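# Hang the T-shirt hanger on the rack rail at the red tape

## Task

The right gripper starts out holding a hanger that carries a T-shirt. Place that hanger on the rail so its hook sits on the red tape, with the hanger roughly perpendicular to the rail, and leave it hanging without swinging. The shirt must stay more or less centred on the hanger. Any other hanger already on the rail must still be on it at the end. The rack is free-standing and must remain upright where it stands; a tilt beyond a small amount ends the scene immediately as a failure. The result only counts if it stays in place without the robot supporting it, so open the gripper and withdraw the arm once the hanger is placed.

## Robot and tools

ROBOT AND FRAME. Two arms, left_arm and right_arm, share one world frame: origin on the tabletop midway between the arms, +x out across the table, +z upward, and left_arm sits toward +y. The names left and right are not image sides. Each gripper has its own axes: the fingers extend along its +z and spread along its y. The reported end_effector_position is the spot between the finger pads, roughly 1 cm behind the tips. Printed positions can be a little wrong, worse when the arm reaches far.

RESULT LINES. The state line gives, per arm, end_effector_position in metres and end_effector_quat_wxyz. grip_measured is the finger motor on the opening scale (+1 open, -1 closed); the pads touch each other near -0.94 and each millimetre of object width adds about 0.0208; each gripper's reading may carry a fixed bias up to about 0.02. Because the fingers act through a spring, grip_measured keeps moving toward your number after contact, so it barely reveals a grasp. To keep a grip, keep sending the same closing number. Joint positions ends with the opening in metres (floors at zero). Hand target shows where the controller is now steering each gripper. pose unreachable means a clearance check altered or blocked that arm's command. HELD in step readings marks a step where that arm was held back. Joint torques are raw drive outputs, nonzero even in free air. FAULT and MOTOR HOT lines report stops and heating (warning at 75 °C, a 10 s stop at 90 °C, and at 100 °C the arm goes limp and drops).

execute_actions(actions). actions is a list of actions; each action is a table of 1 to 15 rows, one row per 1/30 s step; if fewer than 15 rows are given, the final row repeats for the remaining steps. A row is 14 numbers, each in [-1, 1], always for both arms: left dx, dy, dz, rx, ry, rz, opening, then right dx, dy, dz, rx, ry, rz, opening. dx to rz are an offset, not a pose: they are expressed in that gripper's own axes and measured from its pose at the start of the action (for a call's first action, the last pose any result reported). Every row refers back to that same start, not to the previous row. Scale: 1.0 equals 0.6 m of translation or 180 degrees; rx, ry, rz form a single rotation vector. opening is absolute: +1 fully open (0.093 m), -1 closed. An empty list just returns state and images.

Per-step clipping: each commanded pose is limited to 70 mm and 16 degrees from the gripper's measured pose, so large offsets take several actions, and after an action the arm stops at its last clipped pose; send the remainder next. Friction can leave up to about 31 mm of error and ignore tiny commands. Position wins over orientation when both cannot be met. Elbows cannot fully straighten.

move(target, speed, blocking). target is one 14-number row with the same layout, scale and gripper-frame offset meaning, measured from the pose in the most recent result that showed one. The gripper travels a straight line; both arms finish together, taking 0.5 to 10 s (cut off at 10 s). Rotation takes the shorter direction. No obstacle avoidance, no slowing for contact or the other arm; faster moves and targets set deeper past a contact press harder. The opening is applied at the start. speed: 0.002 to 0.5 m/s, default 0.25; turning is capped at twice that in rad/s. The gripper may lag, drift or exceed speed, especially with a nearly straight arm. The move: line reports the ending (done, off_target, moving, held, fault), any limits (paced = command clipped; held = some steps were blocked, after which the arm may surge), and distance to target per gripper. With blocking=false you get a result after 0.5 s while motion continues; use wait(0) to poll, and call wait or stop before any new move or actions.

wait(seconds): 0 to 10; arms hold their last command and a running move continues, returning early when it ends. stop(): brakes a running move, needing some distance; fingers still complete their motion. zoom_image(camera, region): camera is cam_high, cam_low, cam_left_wrist or cam_right_wrist; region [x0, y0, x1, y1] in pixels from the top-left, at most 504 by 504. finished_scene(scene): pass the current scene's number; it is final and reports success. Answering without a tool call ends everything.

CAMERAS. All four images are 504x504, returned in the order listed above; the given calibration (K, D, T_world_to_cam) is approximate and slightly off per scene.

CAUTIONS. The robot keeps holding its last command while you are composing a reply. To keep an arm still, send the offset back to its desired pose in the first call of a reply, zeros afterwards, and always its intended opening. Do not let the arms collide or press on each other. Do not shove the rack: it is loose and tipping fails the scene. Keep rigid items on the table, avoid dropping the hanger, slamming or hard pushes. Loose items may occasionally be nudged by outside forces.

Each tool is called in YAML: its name, and indented under it one key for each argument.

## Session

execute_actions:
  actions: []

Scene clock: 0.00 s.
left_arm: end_effector_position=(+0.3571, +0.3283, +0.4018) grip_measured=+1.000 end_effector_quat_wxyz=(+0.701, -0.057, +0.708, +0.064) | right_arm: end_effector_position=(+0.3340, +0.0639, +0.4139) grip_measured=-0.829 end_effector_quat_wxyz=(+0.540, -0.248, +0.788, +0.164)
Joint positions: left_arm=[-0.009  1.062  1.061 -0.007 -0.006  0.012  0.093] | right_arm=[ 0.92   1.67   1.962 -0.697  0.396  0.154  0.005]
Joint velocities: left_arm=[ 0.007  0.007  0.017 -0.037 -0.007 -0.007  0.   ] | right_arm=[-0.007  0.032  0.002  0.007  0.007 -0.095 -0.   ]
Joint torques (N m, as the arm reports them, + toward a larger angle): no reading
Motor temperatures (°C, as the motors report them): left_arm=[23 25 24 24 24 23] | right_arm=[26 24 26 22 23 25]
Hand target (left_arm): +0.357, +0.328, +0.402; +0.701, -0.057, +0.708, +0.064
Hand target (right_arm): +0.335, +0.066, +0.420; +0.549, -0.242, +0.782, +0.172

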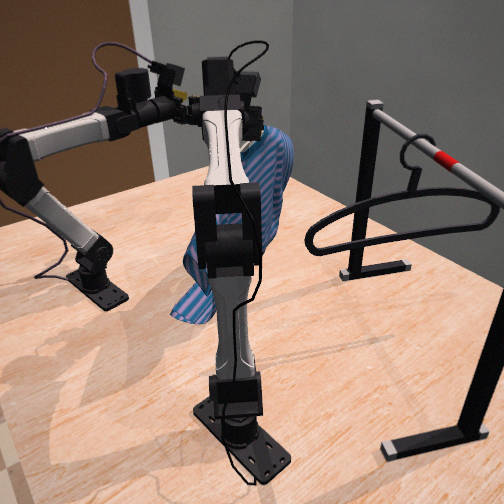

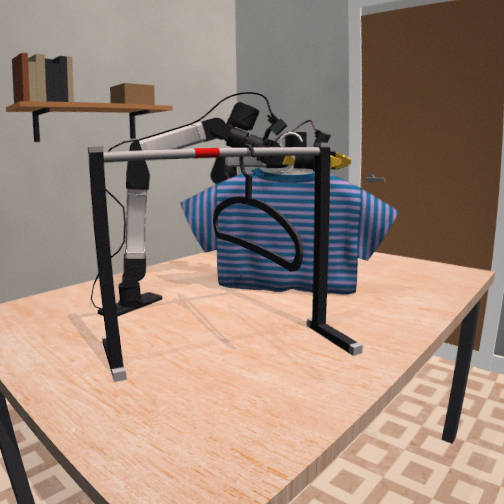

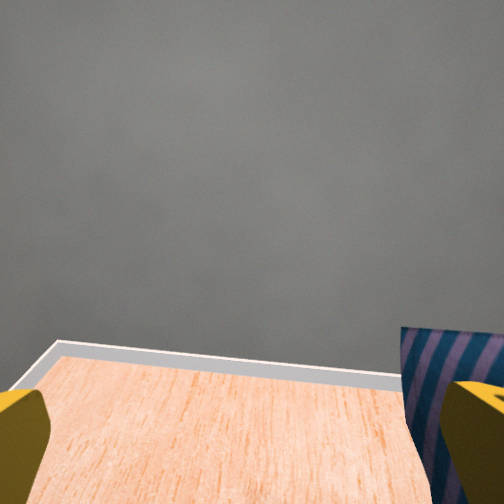

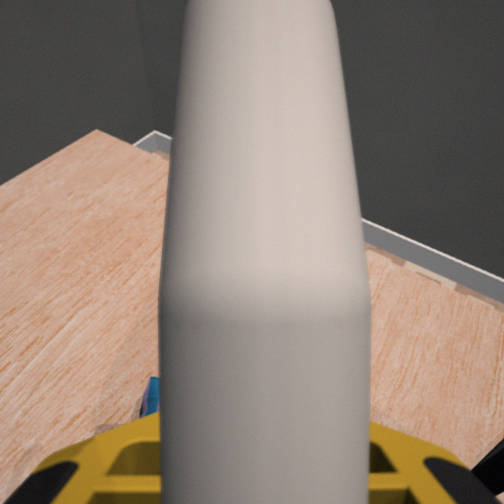

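move:
  target: [0,0,0,0,0,0,1,0.08,-0.549,-0.375,0.295,0.003,0.116,-1]
  speed: 0.15

Scene clock: 19.80 s.
left_arm: end_effector_position=(+0.3571, +0.3283, +0.4018) grip_measured=+1.000 end_effector_quat_wxyz=(+0.701, -0.057, +0.708, +0.064) | right_arm: end_effector_position=(+0.3367, -0.3299, +0.4361) grip_measured=-0.976 end_effector_quat_wxyz=(+0.527, +0.147, +0.829, -0.119)
Joint positions: left_arm=[-0.009  1.062  1.061 -0.007 -0.006  0.012  0.093] | right_arm=[ 0.12   1.213  1.778 -1.079  0.559  0.244  0.   ]
Joint velocities: left_arm=[-0.002 -0.002  0.027  0.007 -0.037  0.007  0.   ] | right_arm=[ 0.002 -0.012 -0.002  0.022 -0.022 -0.081  0.   ]
Joint torques (N m, as the arm reports them, + toward a larger angle): left_arm=[-0.45 -3.49  6.9   2.22 -0.19  0.01] | right_arm=[-1.2  -3.48  7.02  1.86  0.25 -0.15]
Motor temperatures (°C, as the motors report them): left_arm=[23 25 28 28 24 23] | right_arm=[26 28 29 27 23 25]
Hand target (left_arm): +0.357, +0.328, +0.402; +0.701, -0.057, +0.708, +0.064
Hand target (right_arm): +0.331, -0.336, +0.455; +0.553, +0.159, +0.810, -0.114
Off the commanded pose (left_arm): 0.000 m, 0 deg.
Off the commanded pose (right_arm): 0.019 m, 4 deg.
move: off_target (right_arm)
camera_calibration (this result's frames):
cam_right_wrist: T_world_to_cam=[[-0.363002, -0.930264, 0.053279, -0.205413], [-0.718076, 0.242849, -0.652221, 0.644616], [0.593798, -0.275016, -0.756154, 0.121292], [0, 0, 0, 1]] pos_world=[0.316295, -0.314276, 0.523091]

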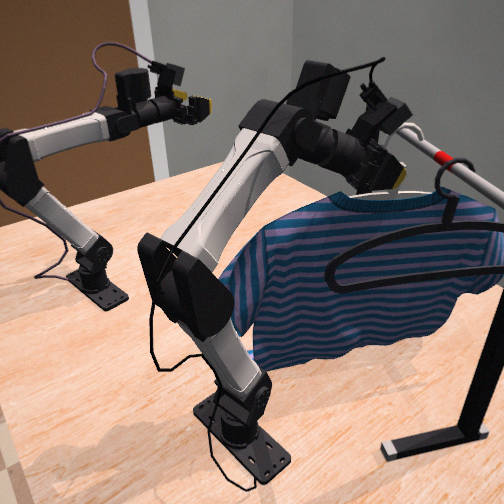

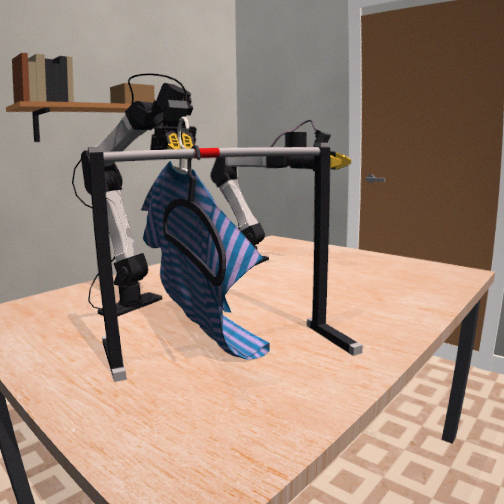

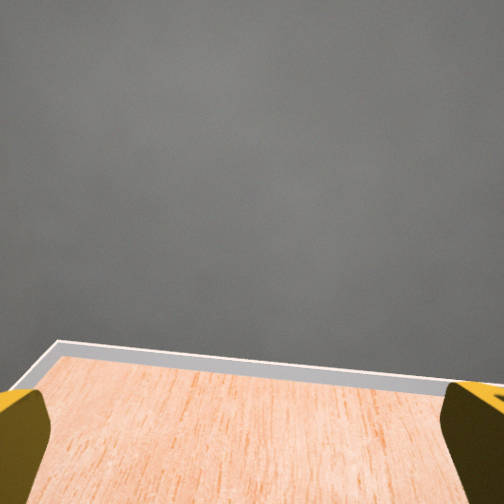

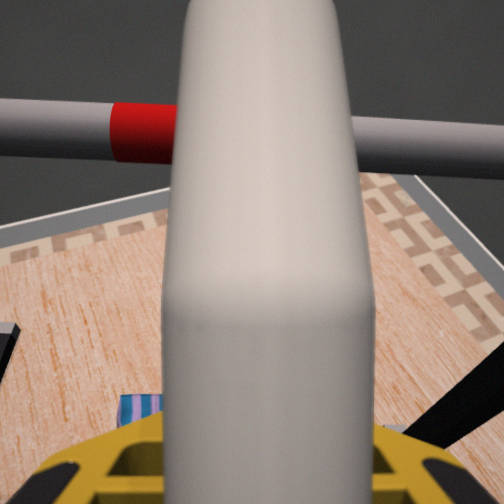

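zoom_image:
  camera: "cam_high"
  region: [300,60,504,260]

zoom_image:
  camera: "cam_low"
  region: [90,70,290,270]

Region (300, 60, 504, 260) of cam_high's 504x504 image, scaled by 2.471, with more detail than that image has; it fills the top 494 rows of this view, and the rest is white.

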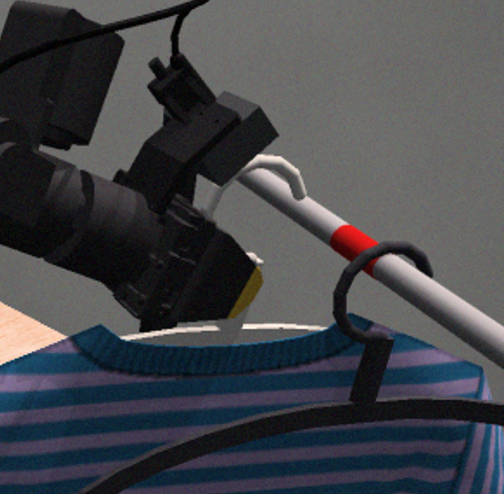

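Region (90, 70, 290, 270) of cam_low's 504x504 image, scaled by 2.520, with more detail than that image has.

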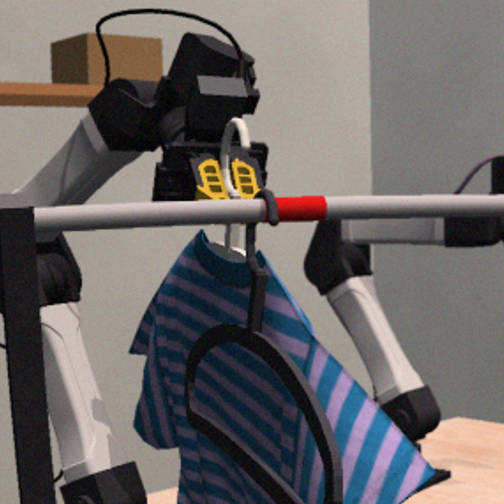

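move:
  target: [0,0,0,0,0,0,1,-0.045,0.095,0.085,0,0,0,-1]
  speed: 0.05

zoom_image:
  camera: "cam_high"
  region: [300,60,504,260]

zoom_image:
  camera: "cam_low"
  region: [90,70,290,270]

Scene clock: 35.73 s.
left_arm: end_effector_position=(+0.3571, +0.3283, +0.4018) grip_measured=+1.000 end_effector_quat_wxyz=(+0.701, -0.057, +0.708, +0.064) | right_arm: end_effector_position=(+0.4070, -0.3019, +0.4185) grip_measured=-0.976 end_effector_quat_wxyz=(+0.499, +0.138, +0.846, -0.127)
Joint positions: left_arm=[-0.009  1.062  1.061 -0.007 -0.006  0.012  0.093] | right_arm=[ 0.163  1.469  1.932 -1.062  0.588  0.275  0.   ]
Joint velocities: left_arm=[-0.002  0.002 -0.002  0.051  0.007 -0.007  0.   ] | right_arm=[ 0.007 -0.002  0.022  0.037  0.095  0.007  0.   ]
Joint torques (N m, as the arm reports them, + toward a larger angle): left_arm=[-0.25 -3.47  7.11  2.24 -0.24  0.05] | right_arm=[ 1.05 -4.11  7.57  1.89  0.37 -0.05]
Motor temperatures (°C, as the motors report them): left_arm=[23 25 29 29 24 23] | right_arm=[26 27 31 29 23 25]
Hand target (left_arm): +0.357, +0.328, +0.402; +0.701, -0.057, +0.708, +0.064
Hand target (right_arm): +0.411, -0.299, +0.436; +0.526, +0.147, +0.829, -0.118
Off the commanded pose (left_arm): 0.000 m, 0 deg.
Off the commanded pose (right_arm): 0.019 m, 4 deg.
move: off_target (right_arm)
camera_calibration (this result's frames):
cam_right_wrist: T_world_to_cam=[[-0.353506, -0.931317, 0.0876483, -0.171474], [-0.762113, 0.232409, -0.604293, 0.671516], [0.542418, -0.280419, -0.791926, 0.108216], [0, 0, 0, 1]] pos_world=[0.392456, -0.285417, 0.506521]

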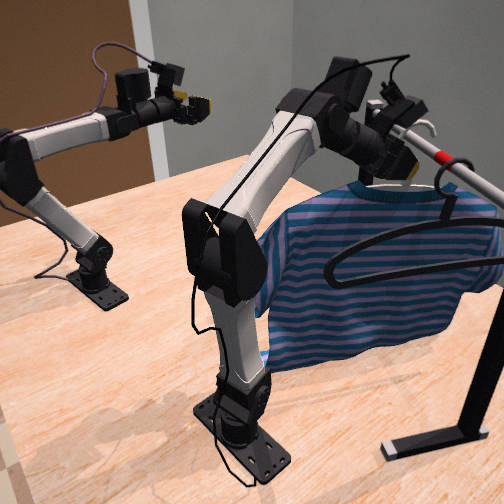

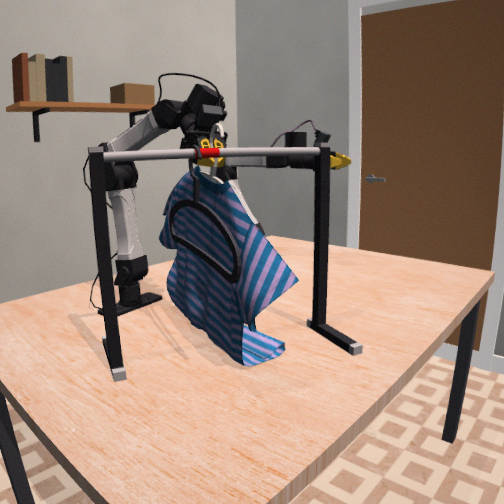

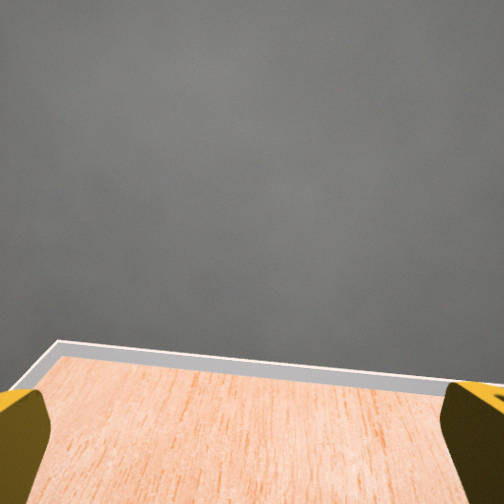

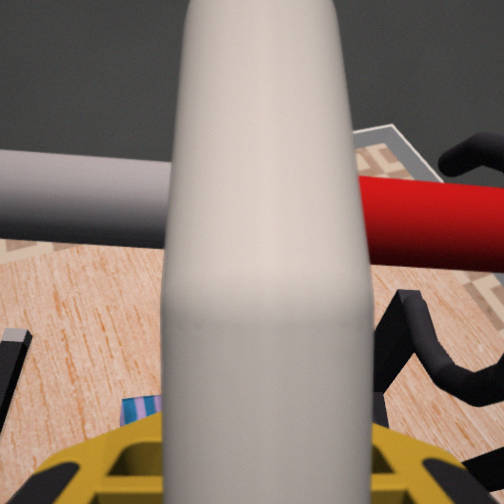

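Region (300, 60, 504, 260) of cam_high's 504x504 image, scaled by 2.471, with more detail than that image has; it fills the top 494 rows of this view, and the rest is white.

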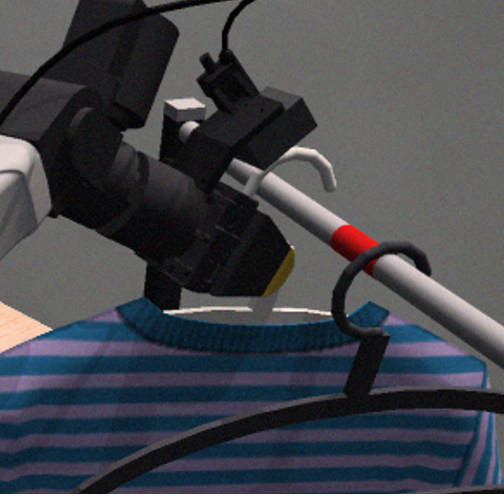

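Region (90, 70, 290, 270) of cam_low's 504x504 image, scaled by 2.520, with more detail than that image has.

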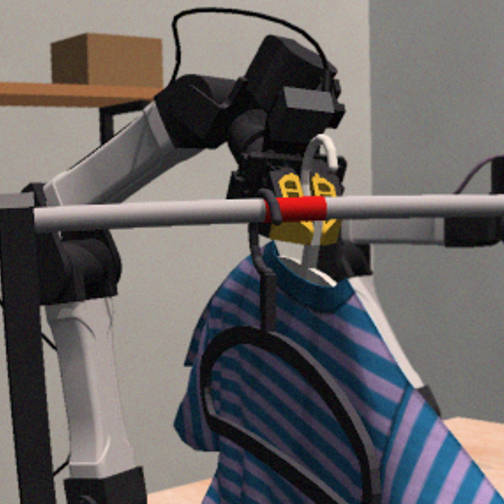

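move:
  target: [0,0,0,0,0,0,1,-0.06,-0.055,0.045,0,0,0,-1]
  speed: 0.04

zoom_image:
  camera: "cam_high"
  region: [300,60,504,260]

zoom_image:
  camera: "cam_low"
  region: [90,70,290,270]

Scene clock: 45.73 s.
left_arm: end_effector_position=(+0.3571, +0.3283, +0.4018) grip_measured=+1.000 end_effector_quat_wxyz=(+0.701, -0.057, +0.708, +0.064) | right_arm: end_effector_position=(+0.4219, -0.3357, +0.4178) grip_measured=-0.976 end_effector_quat_wxyz=(+0.462, +0.119, +0.870, -0.124)
Joint positions: left_arm=[-0.009  1.062  1.061 -0.007 -0.006  0.012  0.093] | right_arm=[-0.001  1.567  2.096 -1.163  0.418  0.165  0.   ]
Joint velocities: left_arm=[ 0.002  0.027 -0.002 -0.037 -0.066 -0.066  0.   ] | right_arm=[-0.007 -0.012 -0.002 -0.066  0.007 -0.051  0.   ]
Joint torques (N m, as the arm reports them, + toward a larger angle): left_arm=[-0.31 -3.44  7.04  2.18 -0.27  0.  ] | right_arm=[-1.8  -4.48  7.89  2.18  0.37 -0.11]
Motor temperatures (°C, as the motors report them): left_arm=[23 25 30 30 24 23] | right_arm=[26 27 32 30 23 25]
Hand target (left_arm): +0.357, +0.328, +0.402; +0.701, -0.057, +0.708, +0.064
Hand target (right_arm): +0.431, -0.346, +0.440; +0.500, +0.137, +0.846, -0.128
Off the commanded pose (left_arm): 0.000 m, 0 deg.
Off the commanded pose (right_arm): 0.027 m, 5 deg.
move: off_target (right_arm)
camera_calibration (this result's frames):
cam_right_wrist: T_world_to_cam=[[-0.315341, -0.942047, 0.114487, -0.228472], [-0.820102, 0.209823, -0.532361, 0.677197], [0.477487, -0.261766, -0.83874, 0.143305], [0, 0, 0, 1]] pos_world=[0.414897, -0.319811, 0.506866]

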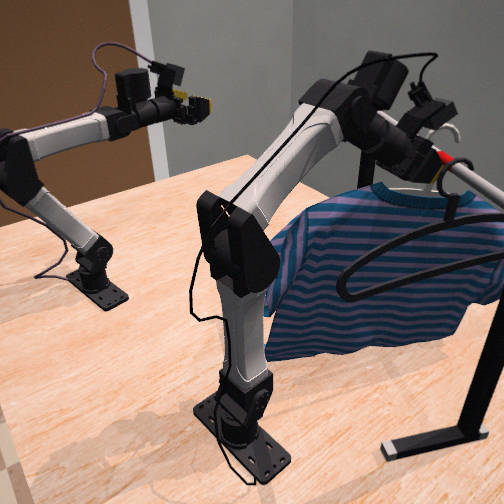

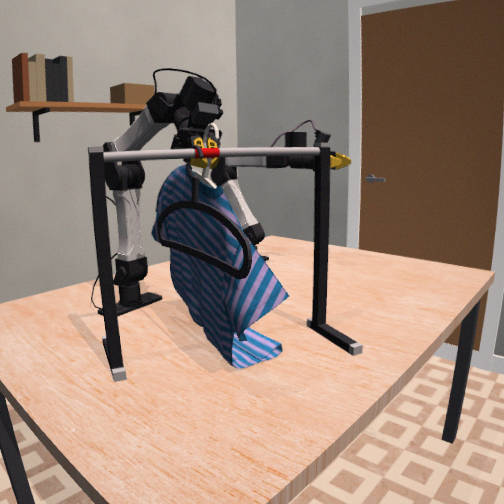

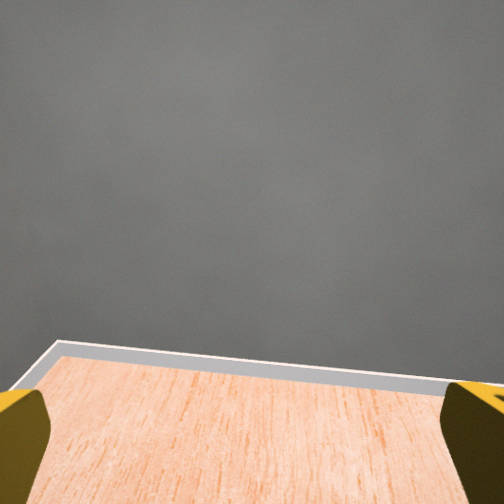

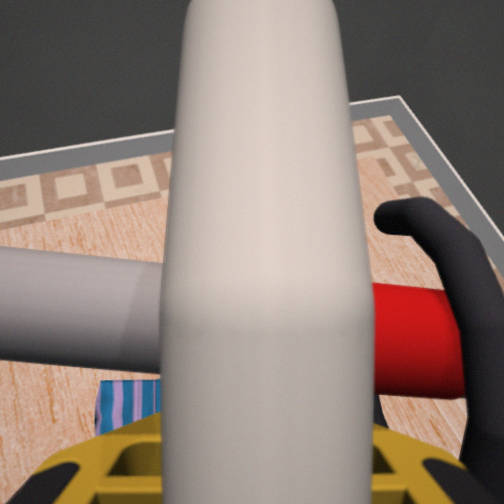

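Region (300, 60, 504, 260) of cam_high's 504x504 image, scaled by 2.471, with more detail than that image has; it fills the top 494 rows of this view, and the rest is white.

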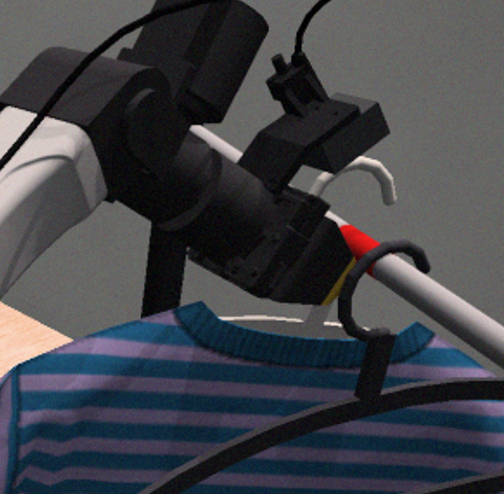

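Region (90, 70, 290, 270) of cam_low's 504x504 image, scaled by 2.520, with more detail than that image has.

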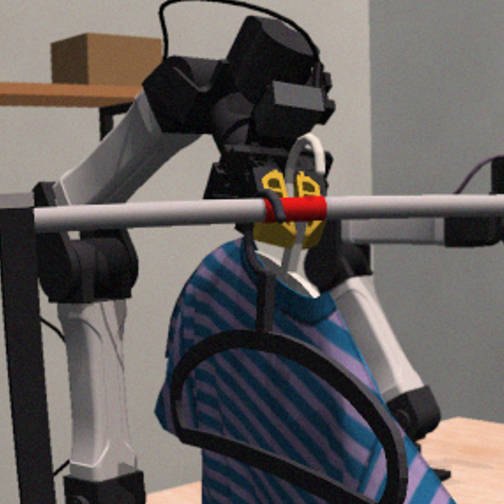

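move:
  target: [0,0,0,0,0,0,1,0.045,-0.04,0.02,0,0,0,-1]
  speed: 0.03

zoom_image:
  camera: "cam_high"
  region: [300,60,504,260]

zoom_image:
  camera: "cam_low"
  region: [90,70,290,270]

Scene clock: 52.63 s.
left_arm: end_effector_position=(+0.3571, +0.3283, +0.4018) grip_measured=+1.000 end_effector_quat_wxyz=(+0.701, -0.057, +0.708, +0.064) | right_arm: end_effector_position=(+0.4097, -0.3543, +0.3817) grip_measured=-0.976 end_effector_quat_wxyz=(+0.443, +0.114, +0.881, -0.123)
Joint positions: left_arm=[-0.009  1.062  1.061 -0.007 -0.006  0.012  0.093] | right_arm=[-0.077  1.45   1.841 -1.052  0.347  0.115  0.   ]
Joint velocities: left_arm=[ 0.007 -0.002  0.012 -0.037 -0.037 -0.081  0.   ] | right_arm=[ 0.012 -0.012 -0.037 -0.007 -0.081 -0.022  0.   ]
Joint torques (N m, as the arm reports them, + toward a larger angle): left_arm=[-0.33 -3.39  6.91  2.19 -0.23  0.  ] | right_arm=[-1.3  -6.19  5.18  1.92  0.17 -0.17]
Motor temperatures (°C, as the motors report them): left_arm=[23 26 31 30 24 23] | right_arm=[26 27 32 31 23 25]
Hand target (left_arm): +0.357, +0.328, +0.402; +0.701, -0.057, +0.708, +0.064
Hand target (right_arm): +0.408, -0.360, +0.392; +0.462, +0.119, +0.870, -0.124
Off the commanded pose (left_arm): 0.000 m, 0 deg.
Off the commanded pose (right_arm): 0.011 m, 3 deg.
move: off_target (right_arm)
camera_calibration (this result's frames):
cam_right_wrist: T_world_to_cam=[[-0.302144, -0.944897, 0.126013, -0.256598], [-0.845313, 0.204474, -0.493595, 0.645495], [0.44063, -0.255658, -0.860514, 0.139553], [0, 0, 0, 1]] pos_world=[0.406625, -0.338768, 0.471036]

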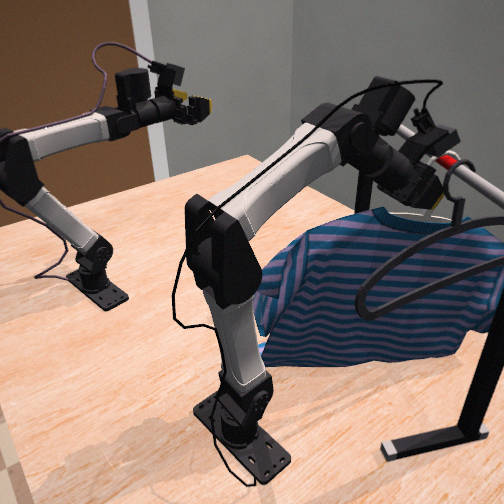

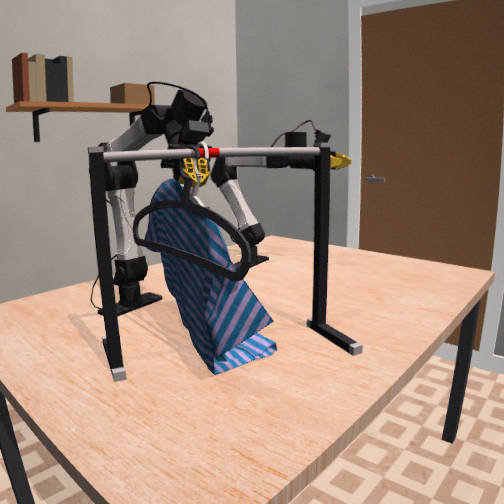

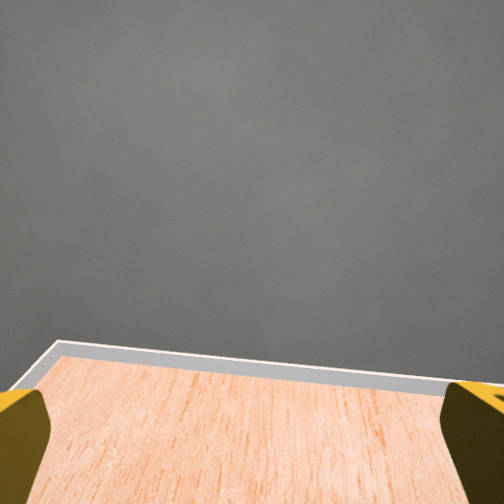

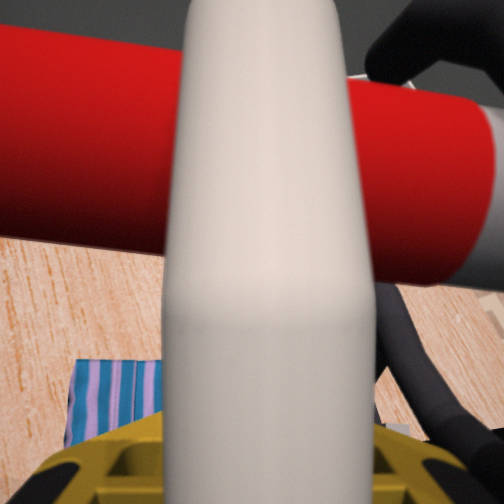

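Region (300, 60, 504, 260) of cam_high's 504x504 image, scaled by 2.471, with more detail than that image has; it fills the top 494 rows of this view, and the rest is white.

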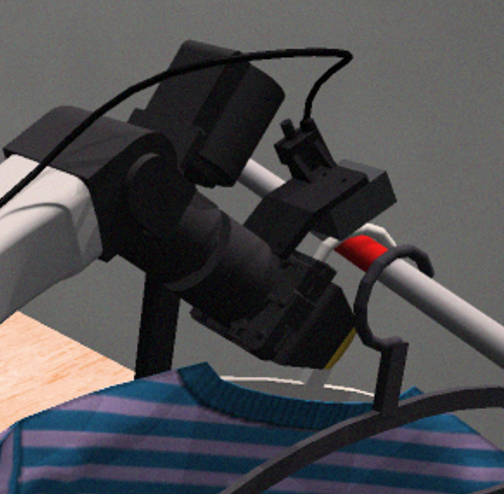

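Region (90, 70, 290, 270) of cam_low's 504x504 image, scaled by 2.520, with more detail than that image has.

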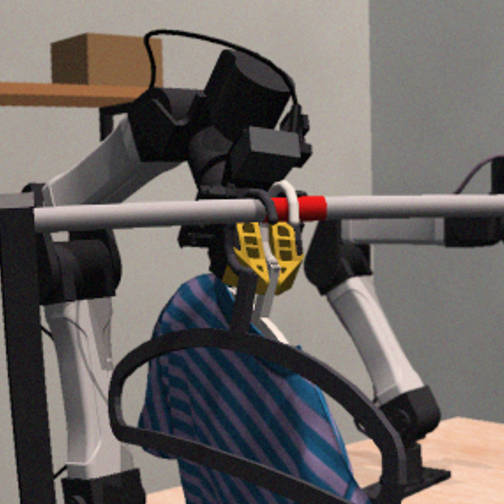

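move:
  target: [0,0,0,0,0,0,1,0,0,0,0,0,0,-0.4]

move:
  target: [0,0,0,0,0,0,1,0.1,0.017,-0.175,0,0,0,-0.4]
  speed: 0.08

wait:
  seconds: 3

Scene clock: 58.40 s.
left_arm: end_effector_position=(+0.3571, +0.3283, +0.4018) grip_measured=+1.000 end_effector_quat_wxyz=(+0.701, -0.057, +0.708, +0.064) | right_arm: end_effector_position=(+0.4098, -0.3539, +0.3814) grip_measured=-0.402 end_effector_quat_wxyz=(+0.442, +0.112, +0.881, -0.122)
Joint positions: left_arm=[-0.009  1.062  1.061 -0.007 -0.006  0.012  0.093] | right_arm=[-0.077  1.45   1.841 -1.053  0.344  0.114  0.026]
Joint velocities: left_arm=[-0.002  0.007 -0.007 -0.037  0.066 -0.022  0.   ] | right_arm=[ 0.002 -0.012  0.007 -0.007 -0.007 -0.007  0.001]
Joint torques (N m, as the arm reports them, + toward a larger angle): left_arm=[-0.37 -3.29  6.95  2.19 -0.28 -0.03] | right_arm=[-0.1  -4.52  6.02  1.62  0.17 -0.09]
Motor temperatures (°C, as the motors report them): left_arm=[23 26 31 31 24 23] | right_arm=[26 28 32 31 23 25]
Hand target (left_arm): +0.357, +0.328, +0.402; +0.701, -0.057, +0.708, +0.064
Hand target (right_arm): +0.410, -0.354, +0.382; +0.443, +0.114, +0.881, -0.123
Off the commanded pose (left_arm): 0.000 m, 0 deg.
Off the commanded pose (right_arm): 0.001 m, 0 deg.
move: done
camera_calibration (this result's frames):
cam_right_wrist: T_world_to_cam=[[-0.299094, -0.945944, 0.125431, -0.257475], [-0.846519, 0.202366, -0.492395, 0.644586], [0.440395, -0.253452, -0.861286, 0.140538], [0, 0, 0, 1]] pos_world=[0.406753, -0.33838, 0.47073]

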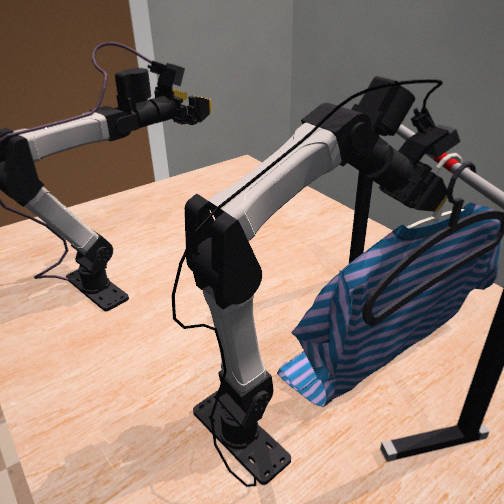

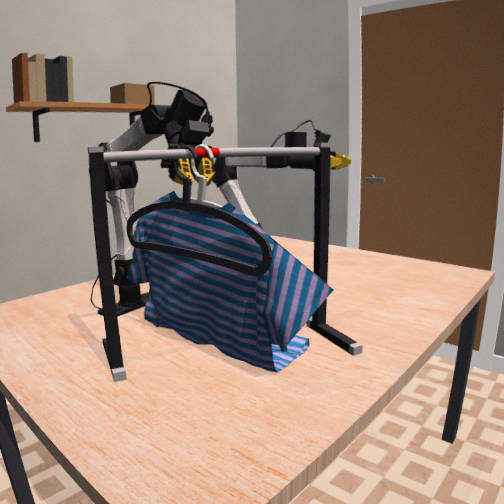

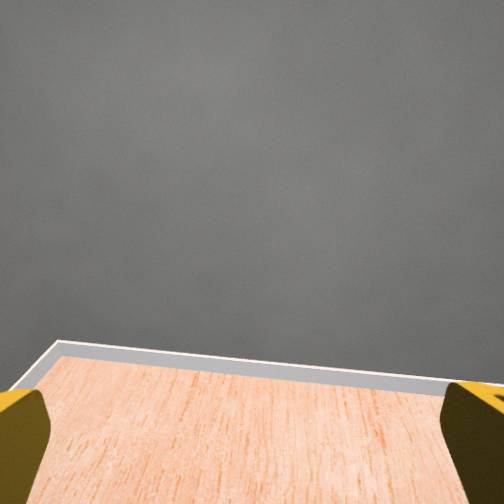

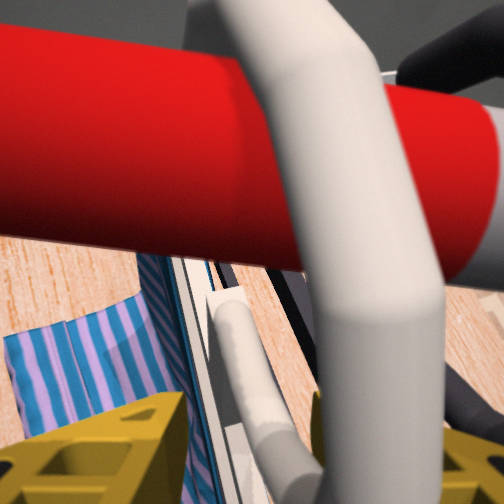

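Scene clock: 60.43 s.
left_arm: end_effector_position=(+0.3571, +0.3283, +0.4018) grip_measured=+1.000 end_effector_quat_wxyz=(+0.701, -0.057, +0.708, +0.064) | right_arm: end_effector_position=(+0.3028, -0.3053, +0.3914) grip_measured=-0.402 end_effector_quat_wxyz=(+0.438, +0.113, +0.884, -0.121)
Joint positions: left_arm=[-0.009  1.062  1.061 -0.007 -0.006  0.012  0.093] | right_arm=[ 0.262  1.213  1.778 -1.353  0.595  0.371  0.026]
Joint velocities: left_arm=[-0.007 -0.002 -0.002  0.037  0.007  0.066  0.   ] | right_arm=[-0.007 -0.002  0.002 -0.007  0.007 -0.095  0.   ]
Joint torques (N m, as the arm reports them, + toward a larger angle): left_arm=[-0.35 -3.39  6.97  2.25 -0.24  0.01] | right_arm=[ 0.95 -2.83  4.78  1.38  0.36 -0.03]
Motor temperatures (°C, as the motors report them): left_arm=[23 26 31 31 24 23] | right_arm=[26 28 32 31 23 25]
Hand target (left_arm): +0.357, +0.328, +0.402; +0.701, -0.057, +0.708, +0.064
Hand target (right_arm): +0.299, -0.305, +0.393; +0.441, +0.113, +0.882, -0.121
Off the commanded pose (left_arm): 0.000 m, 0 deg.
Off the commanded pose (right_arm): 0.004 m, 1 deg.
move: done
camera_calibration (this result's frames):
cam_right_wrist: T_world_to_cam=[[-0.298474, -0.946364, 0.123726, -0.244447], [-0.850762, 0.205058, -0.483895, 0.547929], [0.43257, -0.249692, -0.866336, 0.214084], [0, 0, 0, 1]] pos_world=[0.30059, -0.290238, 0.480854]

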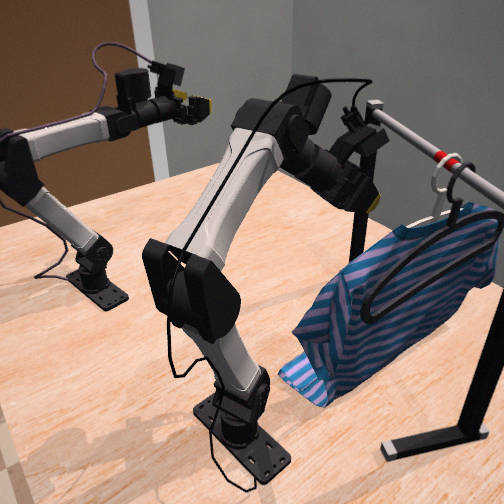

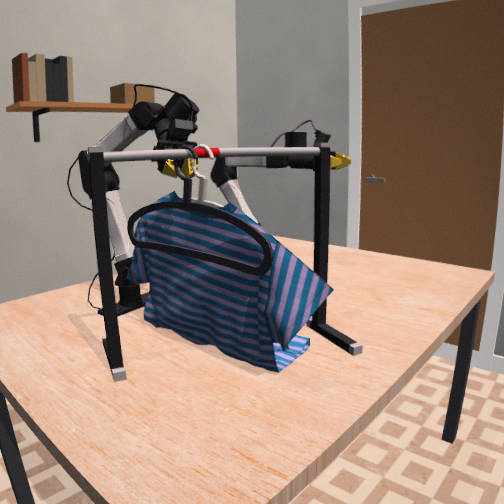

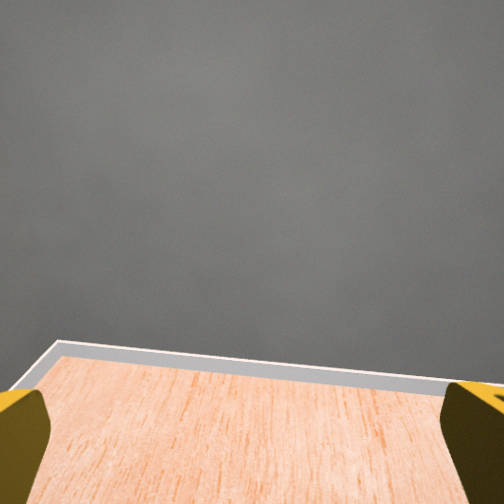

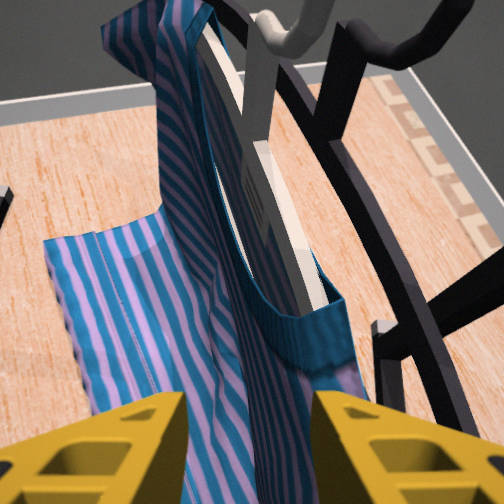

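Scene clock: 63.43 s.
left_arm: end_effector_position=(+0.3571, +0.3283, +0.4018) grip_measured=+1.000 end_effector_quat_wxyz=(+0.701, -0.057, +0.708, +0.064) | right_arm: end_effector_position=(+0.3025, -0.3057, +0.3912) grip_measured=-0.402 end_effector_quat_wxyz=(+0.438, +0.114, +0.883, -0.121)
Joint positions: left_arm=[-0.009  1.062  1.061 -0.007 -0.006  0.012  0.093] | right_arm=[ 0.262  1.213  1.778 -1.355  0.597  0.374  0.026]
Joint velocities: left_arm=[-0.012  0.007 -0.007 -0.022 -0.022  0.022  0.   ] | right_arm=[ 0.007  0.007 -0.007 -0.022 -0.022 -0.037  0.001]
Joint torques (N m, as the arm reports them, + toward a larger angle): left_arm=[-0.18 -3.42  7.06  2.25 -0.22 -0.02] | right_arm=[ 1.06 -2.8   4.82  1.4   0.4  -0.11]
Motor temperatures (°C, as the motors report them): left_arm=[23 26 31 31 24 23] | right_arm=[26 28 32 30 23 25]
Hand target (left_arm): +0.357, +0.328, +0.402; +0.701, -0.057, +0.708, +0.064
Hand target (right_arm): +0.299, -0.305, +0.392; +0.441, +0.113, +0.882, -0.121
Off the commanded pose (left_arm): 0.000 m, 0 deg.
Off the commanded pose (right_arm): 0.004 m, 1 deg.
wait: 3.00 s; at rest by 0.17 s
camera_calibration (this result's frames):
cam_right_wrist: T_world_to_cam=[[-0.301172, -0.945497, 0.123821, -0.243846], [-0.850382, 0.207556, -0.483499, 0.548179], [0.431447, -0.250912, -0.866543, 0.214022], [0, 0, 0, 1]] pos_world=[0.300383, -0.290633, 0.480696]

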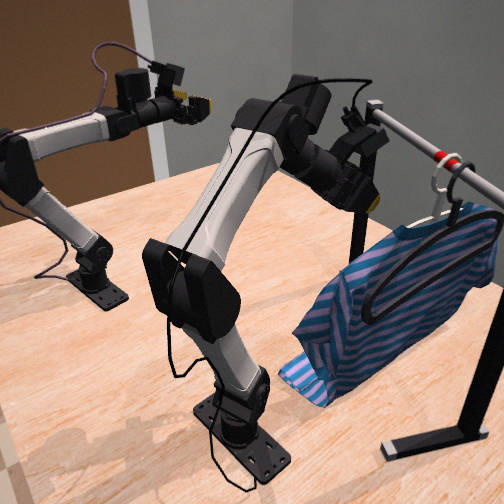

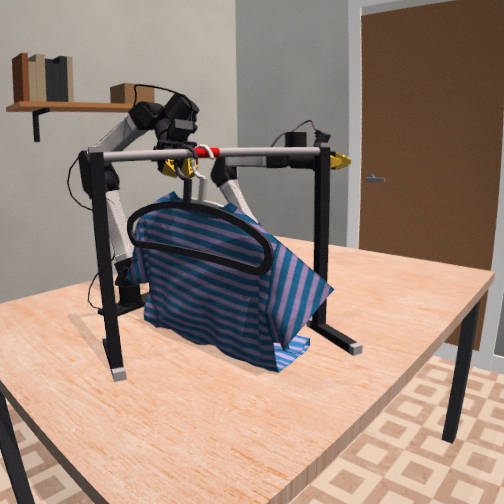

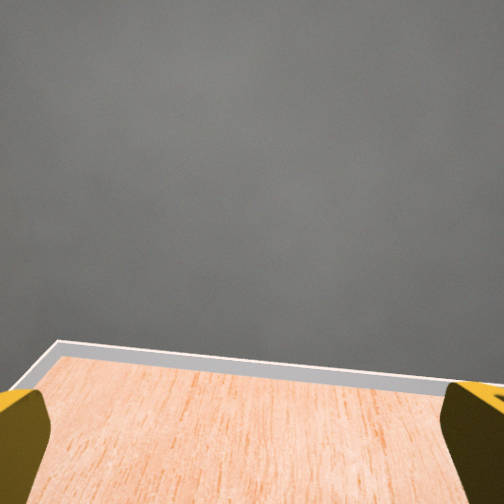

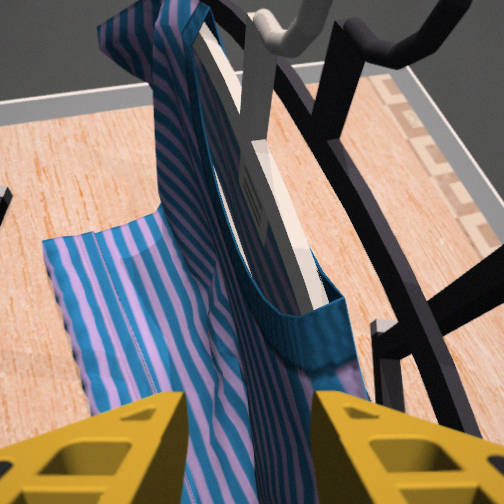

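finished_scene:
  scene: 1

The scene is finished: the task was done.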